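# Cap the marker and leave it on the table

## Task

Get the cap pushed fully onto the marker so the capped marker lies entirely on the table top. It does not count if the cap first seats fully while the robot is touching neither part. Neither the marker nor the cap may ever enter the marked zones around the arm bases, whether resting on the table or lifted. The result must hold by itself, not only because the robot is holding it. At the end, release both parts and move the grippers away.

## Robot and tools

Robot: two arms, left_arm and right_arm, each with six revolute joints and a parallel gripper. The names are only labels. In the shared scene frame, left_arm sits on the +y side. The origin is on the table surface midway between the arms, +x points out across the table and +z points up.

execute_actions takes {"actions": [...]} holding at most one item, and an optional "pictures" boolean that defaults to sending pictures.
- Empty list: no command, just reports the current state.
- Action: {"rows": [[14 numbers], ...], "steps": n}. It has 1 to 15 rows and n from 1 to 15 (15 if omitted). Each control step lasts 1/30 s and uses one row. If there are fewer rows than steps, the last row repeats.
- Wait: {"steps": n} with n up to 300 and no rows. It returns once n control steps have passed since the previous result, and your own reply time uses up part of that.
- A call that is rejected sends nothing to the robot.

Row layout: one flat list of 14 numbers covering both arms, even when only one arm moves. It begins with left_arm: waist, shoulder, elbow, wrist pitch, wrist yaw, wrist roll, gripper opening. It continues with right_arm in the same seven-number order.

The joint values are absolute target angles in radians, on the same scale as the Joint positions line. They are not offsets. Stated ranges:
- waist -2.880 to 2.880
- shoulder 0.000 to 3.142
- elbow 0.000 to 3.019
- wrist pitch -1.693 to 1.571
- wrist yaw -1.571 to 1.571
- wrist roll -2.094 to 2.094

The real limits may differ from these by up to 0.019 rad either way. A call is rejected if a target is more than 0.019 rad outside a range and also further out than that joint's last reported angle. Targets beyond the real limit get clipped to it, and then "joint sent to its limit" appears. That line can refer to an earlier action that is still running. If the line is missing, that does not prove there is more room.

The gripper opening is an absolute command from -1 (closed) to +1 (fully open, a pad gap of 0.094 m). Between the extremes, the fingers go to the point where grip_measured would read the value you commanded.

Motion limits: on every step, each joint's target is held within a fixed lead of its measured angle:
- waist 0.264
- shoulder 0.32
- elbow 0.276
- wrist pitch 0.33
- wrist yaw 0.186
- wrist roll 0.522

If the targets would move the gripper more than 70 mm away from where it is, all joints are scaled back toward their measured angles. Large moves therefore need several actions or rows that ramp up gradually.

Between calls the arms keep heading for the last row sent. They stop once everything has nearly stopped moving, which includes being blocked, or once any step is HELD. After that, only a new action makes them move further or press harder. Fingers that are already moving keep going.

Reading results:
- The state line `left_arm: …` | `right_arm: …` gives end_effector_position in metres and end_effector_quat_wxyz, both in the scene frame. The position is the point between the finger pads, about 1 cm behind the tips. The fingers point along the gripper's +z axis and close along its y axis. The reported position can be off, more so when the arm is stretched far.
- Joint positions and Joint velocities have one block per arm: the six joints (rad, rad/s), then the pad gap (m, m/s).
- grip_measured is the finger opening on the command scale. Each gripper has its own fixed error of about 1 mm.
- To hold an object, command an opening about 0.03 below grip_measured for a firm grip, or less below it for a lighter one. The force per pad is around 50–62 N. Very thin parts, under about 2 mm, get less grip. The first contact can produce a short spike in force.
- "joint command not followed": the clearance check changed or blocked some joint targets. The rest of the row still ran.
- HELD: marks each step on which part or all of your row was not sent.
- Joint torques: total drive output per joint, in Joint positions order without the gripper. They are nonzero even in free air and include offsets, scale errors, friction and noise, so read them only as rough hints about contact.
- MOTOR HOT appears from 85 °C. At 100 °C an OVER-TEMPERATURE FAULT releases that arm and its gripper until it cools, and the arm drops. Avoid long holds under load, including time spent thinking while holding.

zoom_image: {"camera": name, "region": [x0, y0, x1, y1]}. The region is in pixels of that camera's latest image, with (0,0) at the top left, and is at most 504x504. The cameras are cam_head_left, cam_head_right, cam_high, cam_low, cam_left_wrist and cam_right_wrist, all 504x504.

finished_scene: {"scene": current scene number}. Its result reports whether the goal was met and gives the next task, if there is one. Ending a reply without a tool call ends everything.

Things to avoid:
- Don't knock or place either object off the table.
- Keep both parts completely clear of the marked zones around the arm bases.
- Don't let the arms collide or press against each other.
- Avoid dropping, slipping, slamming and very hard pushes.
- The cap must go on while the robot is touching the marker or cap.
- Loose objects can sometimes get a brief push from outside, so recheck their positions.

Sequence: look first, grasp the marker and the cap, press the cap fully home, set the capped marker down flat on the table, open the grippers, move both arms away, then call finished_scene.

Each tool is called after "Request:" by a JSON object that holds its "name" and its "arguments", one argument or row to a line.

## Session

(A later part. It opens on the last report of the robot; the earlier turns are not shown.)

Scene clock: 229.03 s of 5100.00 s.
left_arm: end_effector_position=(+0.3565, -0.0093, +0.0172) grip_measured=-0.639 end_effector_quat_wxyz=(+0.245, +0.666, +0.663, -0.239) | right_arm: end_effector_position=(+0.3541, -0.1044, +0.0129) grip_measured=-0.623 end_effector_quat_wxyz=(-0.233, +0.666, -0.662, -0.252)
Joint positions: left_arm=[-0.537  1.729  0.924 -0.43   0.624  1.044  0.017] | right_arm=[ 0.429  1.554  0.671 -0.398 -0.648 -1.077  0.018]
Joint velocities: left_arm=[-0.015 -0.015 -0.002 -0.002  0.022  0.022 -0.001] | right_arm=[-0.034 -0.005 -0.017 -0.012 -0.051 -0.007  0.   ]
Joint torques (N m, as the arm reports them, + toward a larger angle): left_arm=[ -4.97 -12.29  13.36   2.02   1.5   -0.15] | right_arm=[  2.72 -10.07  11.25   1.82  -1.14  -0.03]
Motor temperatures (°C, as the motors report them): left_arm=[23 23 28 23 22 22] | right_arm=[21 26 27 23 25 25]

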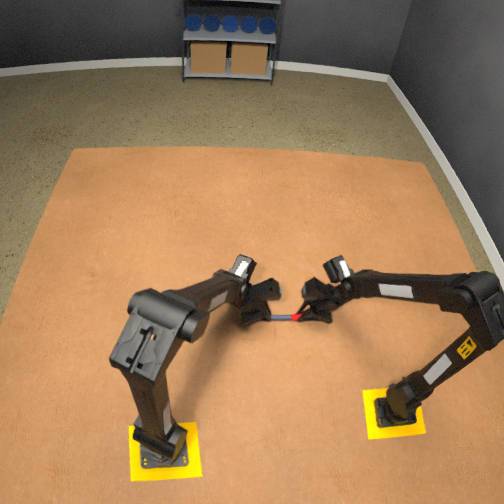

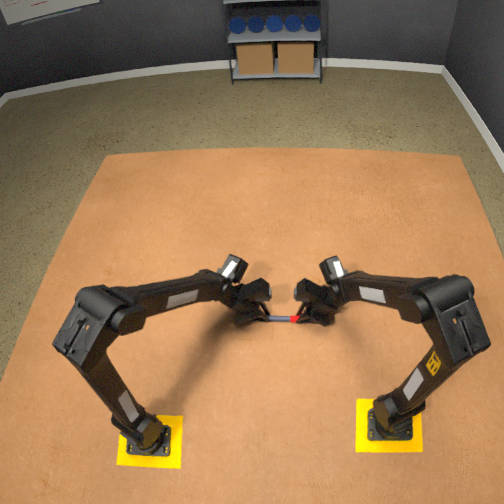

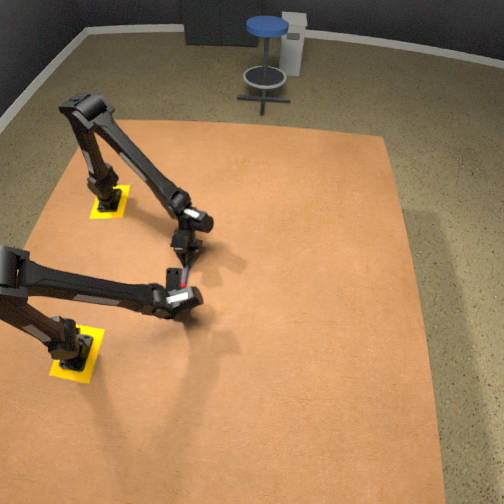

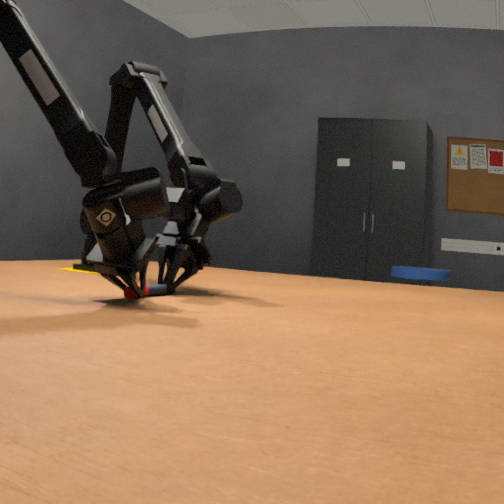

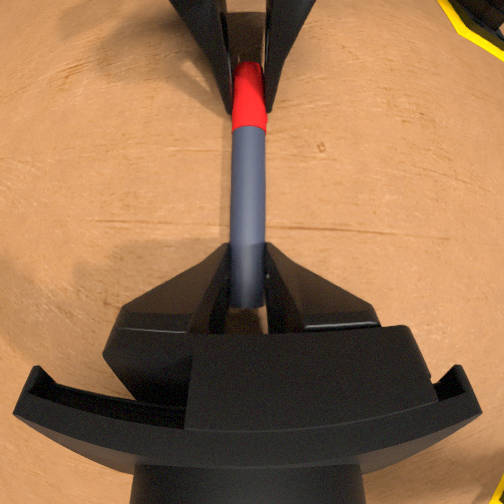

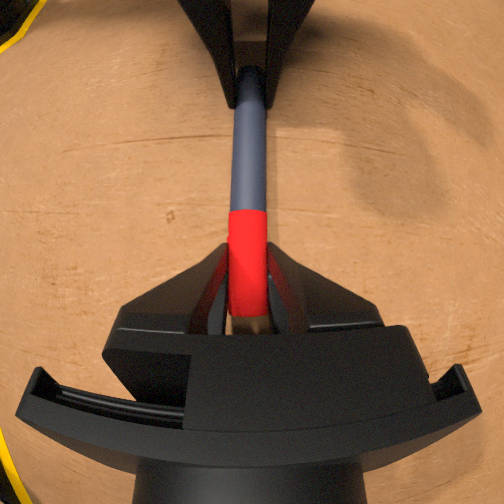

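Looks flush. Relax, then open.

Request:
{"name": "execute_actions", "arguments": {
  "actions": [
    {"rows":[[-0.58,1.733,0.978,-0.40,0.642,1.04,-0.68,0.457,1.565,0.705,-0.37,-0.666,-1.08,-0.665],[-0.57,1.733,0.97,-0.405,0.637,1.04,-0.68,0.45,1.565,0.70,-0.375,-0.661,-1.08,-0.665],[-0.56,1.733,0.963,-0.41,0.633,1.04,-0.68,0.444,1.565,0.695,-0.38,-0.657,-1.08,-0.665],[-0.55,1.733,0.956,-0.415,0.629,1.04,-0.68,0.438,1.565,0.69,-0.385,-0.652,-1.08,-0.665],[-0.544,1.733,0.95,-0.42,0.626,1.04,-0.68,0.434,1.565,0.69,-0.39,-0.65,-1.08,-0.665],[-0.544,1.733,0.95,-0.42,0.626,1.04,-0.68,0.434,1.565,0.69,-0.39,-0.65,-1.08,-0.665],[-0.544,1.733,0.95,-0.42,0.626,1.04,-0.62,0.434,1.565,0.69,-0.39,-0.65,-1.08,-0.665],[-0.544,1.733,0.95,-0.42,0.626,1.04,-0.55,0.434,1.565,0.69,-0.39,-0.65,-1.08,-0.64],[-0.54,1.733,0.95,-0.42,0.626,1.04,-0.4,0.43,1.565,0.69,-0.39,-0.65,-1.08,-0.6],[-0.54,1.733,0.95,-0.42,0.626,1.04,-0.2,0.43,1.565,0.69,-0.39,-0.65,-1.08,-0.5],[-0.54,1.733,0.95,-0.42,0.626,1.04,0,0.43,1.565,0.69,-0.39,-0.65,-1.08,0]],"steps":15}
  ],
  "pictures": false
}}

Request:
{"name": "execute_actions", "arguments": {
  "actions": [
    {"rows":[[-0.54,1.73,0.95,-0.42,0.626,1.04,0,0.43,1.56,0.69,-0.39,-0.65,-1.08,0],[-0.54,1.73,0.95,-0.42,0.626,1.04,0,0.43,1.56,0.69,-0.39,-0.65,-1.08,0],[-0.535,1.72,0.955,-0.42,0.626,1.04,0,0.425,1.55,0.70,-0.39,-0.65,-1.08,0],[-0.53,1.71,0.96,-0.42,0.626,1.04,0,0.42,1.54,0.71,-0.39,-0.65,-1.08,0],[-0.52,1.70,0.965,-0.42,0.626,1.04,0,0.41,1.53,0.715,-0.39,-0.65,-1.08,0],[-0.51,1.685,0.965,-0.42,0.626,1.04,0,0.40,1.515,0.715,-0.39,-0.65,-1.08,0],[-0.50,1.67,0.965,-0.42,0.626,1.04,0,0.39,1.50,0.715,-0.39,-0.65,-1.08,0],[-0.49,1.65,0.965,-0.42,0.626,1.04,0,0.38,1.48,0.715,-0.39,-0.65,-1.08,0],[-0.48,1.63,0.965,-0.42,0.626,1.04,0,0.37,1.46,0.715,-0.39,-0.65,-1.08,0],[-0.47,1.61,0.965,-0.42,0.626,1.04,0,0.36,1.44,0.715,-0.39,-0.65,-1.08,0],[-0.46,1.59,0.965,-0.42,0.626,1.04,0,0.35,1.42,0.715,-0.39,-0.65,-1.08,0],[-0.44,1.57,0.965,-0.42,0.626,1.04,0,0.33,1.40,0.715,-0.39,-0.65,-1.08,0],[-0.42,1.55,0.965,-0.42,0.626,1.04,0,0.31,1.38,0.715,-0.39,-0.65,-1.08,0],[-0.39,1.53,0.965,-0.42,0.626,1.04,0,0.28,1.36,0.715,-0.39,-0.65,-1.08,0],[-0.36,1.51,0.965,-0.42,0.626,1.04,0,0.25,1.34,0.715,-0.39,-0.65,-1.08,0]],"steps":15}
  ]
}}

Request:
{"name": "execute_actions", "arguments": {
  "actions": [
    {"rows":[[-0.33,1.49,0.965,-0.42,0.626,1.04,0,0.22,1.32,0.715,-0.39,-0.65,-1.08,0],[-0.3,1.47,0.965,-0.42,0.626,1.04,0,0.19,1.3,0.715,-0.39,-0.65,-1.08,0],[-0.26,1.45,0.965,-0.42,0.626,1.04,0,0.15,1.28,0.715,-0.39,-0.65,-1.08,0],[-0.22,1.43,0.965,-0.42,0.626,1.04,0,0.11,1.26,0.715,-0.39,-0.65,-1.08,0],[-0.18,1.41,0.965,-0.42,0.626,1.04,0,0.07,1.24,0.715,-0.39,-0.65,-1.08,0],[-0.14,1.39,0.965,-0.42,0.626,1.04,0,0.03,1.22,0.715,-0.39,-0.65,-1.08,0],[-0.1,1.37,0.965,-0.42,0.626,1.04,0,-0.01,1.2,0.715,-0.39,-0.65,-1.08,0],[-0.06,1.35,0.965,-0.42,0.626,1.04,0,-0.05,1.18,0.715,-0.39,-0.65,-1.08,0],[-0.02,1.33,0.965,-0.42,0.626,1.04,0,-0.09,1.16,0.715,-0.39,-0.65,-1.08,0],[0.01,1.32,0.965,-0.42,0.626,1.04,0,-0.12,1.15,0.715,-0.39,-0.65,-1.08,0],[0.03,1.31,0.965,-0.42,0.626,1.04,0,-0.14,1.14,0.715,-0.39,-0.65,-1.08,0]],"steps":15}
  ]
}}

Request:
{"name": "zoom_image", "arguments": {
  "camera": "cam_head_left",
  "region": [240,290,340,345]
}}

Scene clock: 265.80 s of 5100.00 s.
left_arm: end_effector_position=(+0.3564, -0.0093, +0.0170) grip_measured=-0.003 end_effector_quat_wxyz=(+0.245, +0.666, +0.663, -0.239) | right_arm: end_effector_position=(+0.3542, -0.1045, +0.0129) grip_measured=-0.004 end_effector_quat_wxyz=(-0.233, +0.666, -0.662, -0.252)
Joint positions: left_arm=[-0.537  1.729  0.924 -0.43   0.624  1.044  0.047] | right_arm=[ 0.429  1.554  0.671 -0.398 -0.647 -1.077  0.047]
Joint velocities: left_arm=[-0.024  0.005 -0.002 -0.002  0.066  0.007 -0.   ] | right_arm=[ 0.005 -0.005  0.002  0.002 -0.022  0.037  0.002]
Joint torques (N m, as the arm reports them, + toward a larger angle): left_arm=[ -0.55 -12.36  10.04   0.94   0.61  -0.07] | right_arm=[  1.06 -10.27   9.51   1.    -0.45   0.02]
Motor temperatures (°C, as the motors report them): left_arm=[23 23 29 23 23 22] | right_arm=[21 26 28 23 27 25]
Steps of this call (steps 1 to 15: the robot went on to your last target; steps 16 to 90: nothing new was sent; then 33.27 s passed at rest; steps 91 to 105: all 15 steps of this action). Readings (joint positions):
91: left_arm=[-0.537 1.729 0.924 -0.430 0.624 1.044] | right_arm=[0.429 1.554 0.671 -0.398 -0.647 -1.077]
92: left_arm=[-0.537 1.729 0.924 -0.430 0.622 1.044] | right_arm=[0.429 1.554 0.671 -0.398 -0.645 -1.077]
94: left_arm=[-0.537 1.729 0.924 -0.430 0.620 1.044] | right_arm=[0.429 1.554 0.671 -0.398 -0.643 -1.077]
98: left_arm=[-0.537 1.729 0.924 -0.430 0.620 1.044] | right_arm=[0.429 1.554 0.671 -0.398 -0.644 -1.077]
105: the state above

Scene clock: 266.30 s of 5100.00 s.
left_arm: end_effector_position=(+0.3951, +0.0282, +0.0943) grip_measured=-0.003 end_effector_quat_wxyz=(+0.326, +0.640, +0.667, -0.195) | right_arm: end_effector_position=(+0.3960, -0.1380, +0.0739) grip_measured=-0.003 end_effector_quat_wxyz=(-0.316, +0.637, -0.672, -0.204)
Joint positions: left_arm=[-0.437  1.564  0.924 -0.43   0.625  1.044  0.047] | right_arm=[ 0.313  1.395  0.676 -0.398 -0.649 -1.077  0.047]
Joint velocities: left_arm=[ 0.679 -0.747 -0.022  0.007 -0.007 -0.037  0.   ] | right_arm=[-0.708 -0.737  0.027 -0.002  0.081  0.051  0.   ]
Joint torques (N m, as the arm reports them, + toward a larger angle): left_arm=[  2.93 -12.02  12.6    1.15   0.51  -0.09] | right_arm=[ -0.87 -10.92  12.61   1.12  -0.32   0.05]
Motor temperatures (°C, as the motors report them): left_arm=[23 23 29 23 23 22] | right_arm=[21 26 29 23 27 25]
Steps of this call (steps 1 to 15: all 15 steps of this action). Readings (joint positions):
1: left_arm=[-0.537 1.729 0.924 -0.430 0.624 1.044] | right_arm=[0.429 1.554 0.671 -0.398 -0.647 -1.077]
2: left_arm=[-0.537 1.729 0.924 -0.430 0.624 1.044] | right_arm=[0.429 1.554 0.671 -0.398 -0.647 -1.077]
4: left_arm=[-0.537 1.729 0.924 -0.430 0.624 1.044] | right_arm=[0.429 1.554 0.671 -0.398 -0.647 -1.077]
8: left_arm=[-0.530 1.712 0.924 -0.430 0.624 1.044] | right_arm=[0.413 1.541 0.675 -0.398 -0.648 -1.077]
15: the state above

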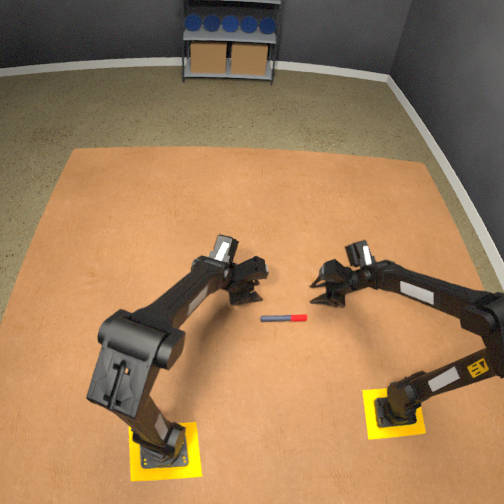

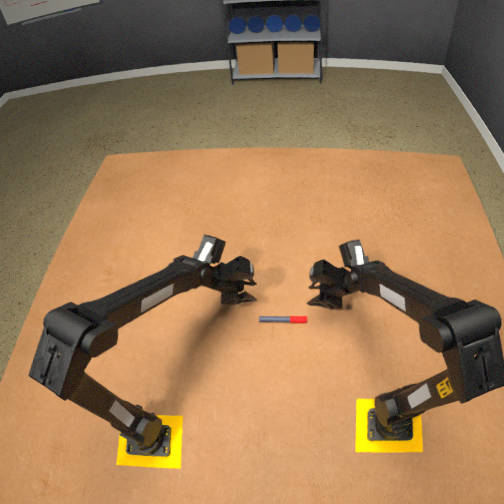

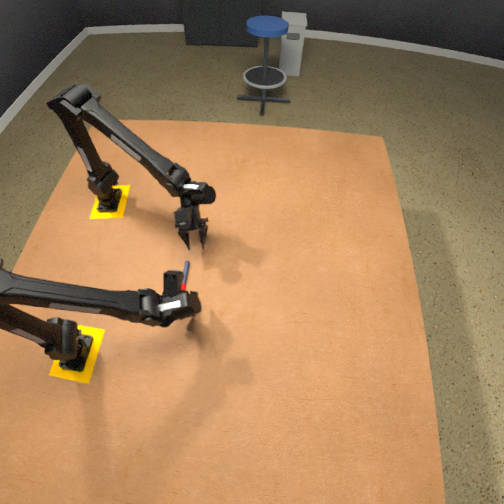

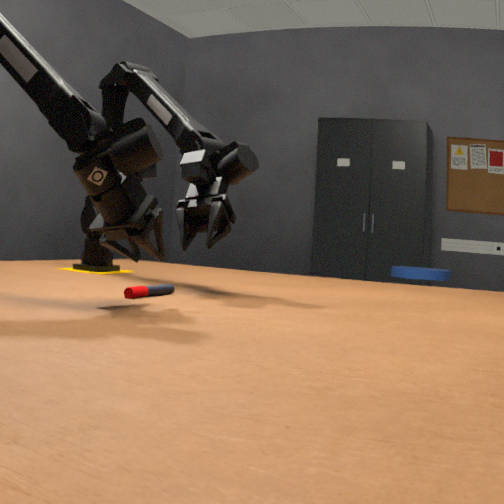

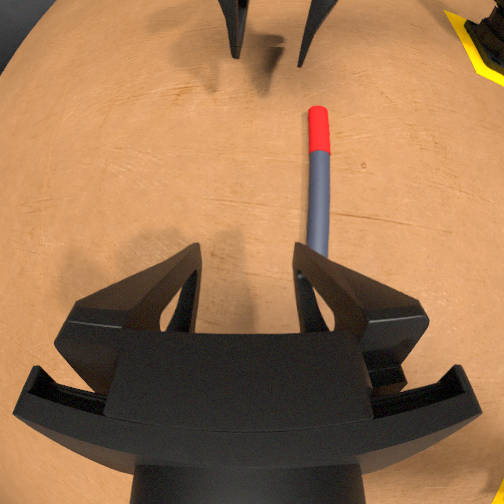

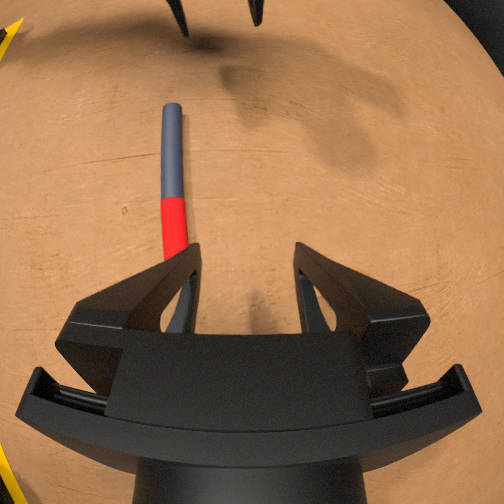

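Scene clock: 266.80 s of 5100.00 s.
left_arm: end_effector_position=(+0.4559, +0.2647, +0.2162) grip_measured=-0.003 end_effector_quat_wxyz=(+0.452, +0.477, +0.753, -0.033) | right_arm: end_effector_position=(+0.4569, -0.3240, +0.1749) grip_measured=-0.003 end_effector_quat_wxyz=(+0.444, -0.483, +0.753, +0.045)
Joint positions: left_arm=[ 0.055  1.307  0.924 -0.43   0.624  1.044  0.047] | right_arm=[-0.159  1.138  0.681 -0.398 -0.649 -1.077  0.047]
Joint velocities: left_arm=[ 0.093 -0.142  0.007 -0.022  0.022  0.007 -0.001] | right_arm=[ 0.005 -0.054 -0.002 -0.002 -0.007 -0.051 -0.   ]
Joint torques (N m, as the arm reports them, + toward a larger angle): left_arm=[-2.86 -7.69 14.27  1.46  0.51 -0.12] | right_arm=[ 1.97 -8.04 14.17  1.29 -0.29  0.08]
Motor temperatures (°C, as the motors report them): left_arm=[23 23 29 23 23 22] | right_arm=[21 26 29 23 27 25]
Steps of this call (steps 1 to 15: all 15 steps of this action). Readings (joint positions):
1: left_arm=[-0.412 1.539 0.924 -0.430 0.625 1.044] | right_arm=[0.287 1.371 0.677 -0.398 -0.649 -1.077]
2: left_arm=[-0.383 1.515 0.924 -0.430 0.625 1.044] | right_arm=[0.258 1.347 0.678 -0.398 -0.649 -1.077]
4: left_arm=[-0.317 1.472 0.924 -0.430 0.625 1.044] | right_arm=[0.190 1.304 0.680 -0.398 -0.649 -1.077]
8: left_arm=[-0.160 1.402 0.924 -0.430 0.625 1.044] | right_arm=[0.023 1.228 0.681 -0.398 -0.649 -1.077]
15: the state above

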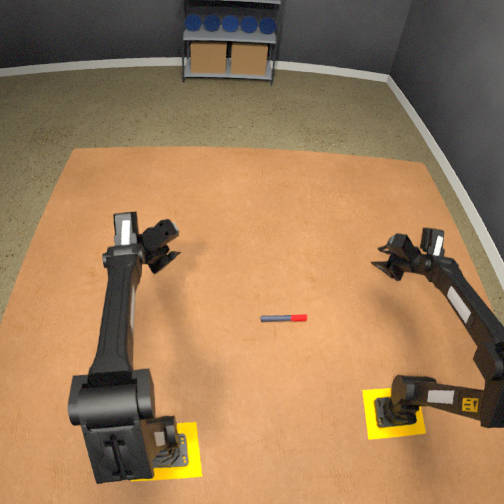

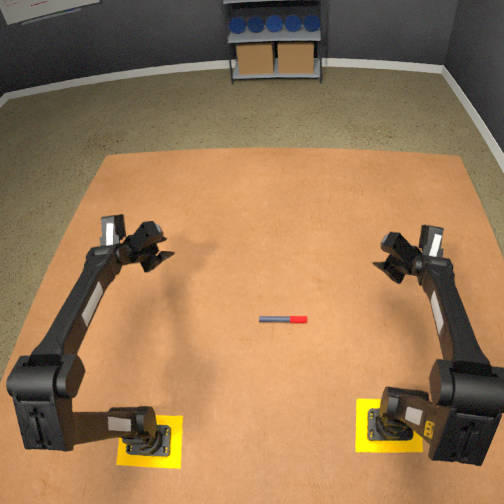

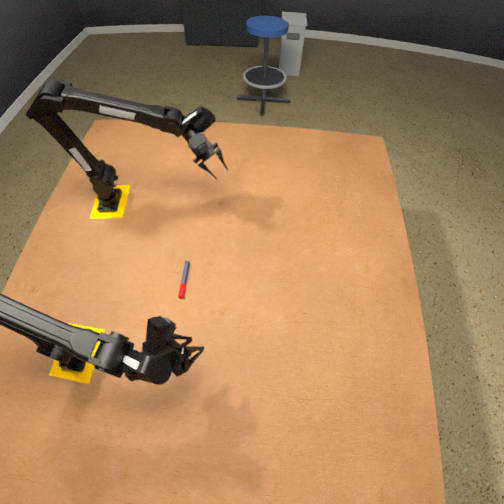

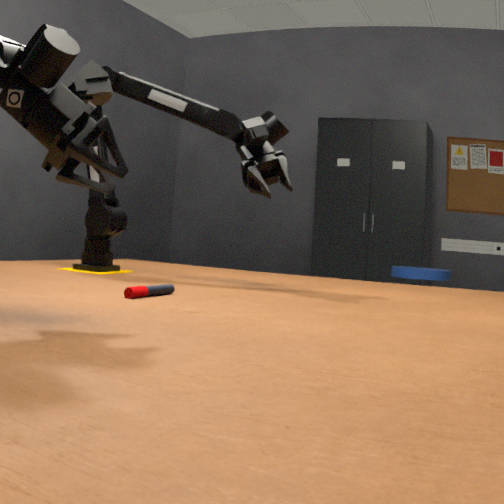

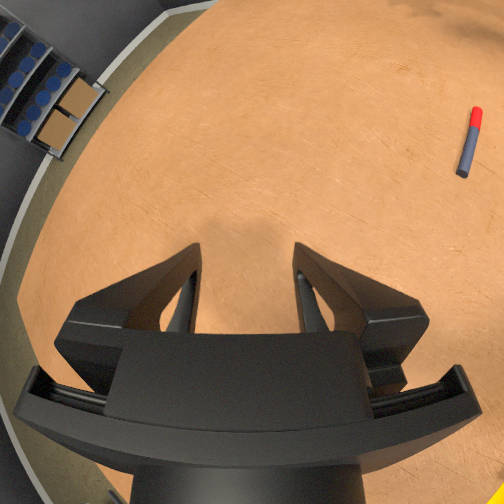

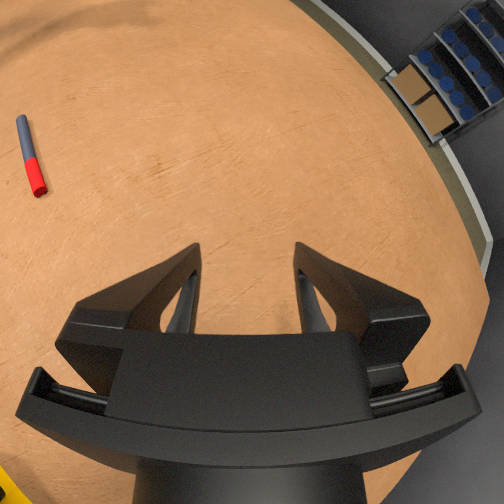

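Region (240, 290, 340, 345) of cam_head_left's 504x504 image, scaled by 5.040, with more detail than that image has; it fills the top 277 rows of this view, and the rest is white.

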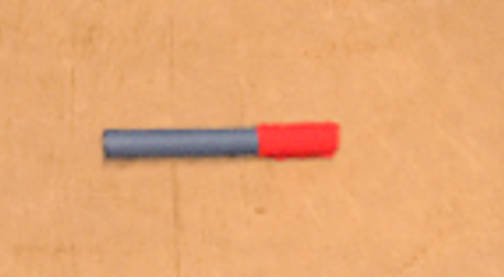

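Request:
{"name": "finished_scene", "arguments": {
  "scene": 2
}}

The scene is finished: the task was done.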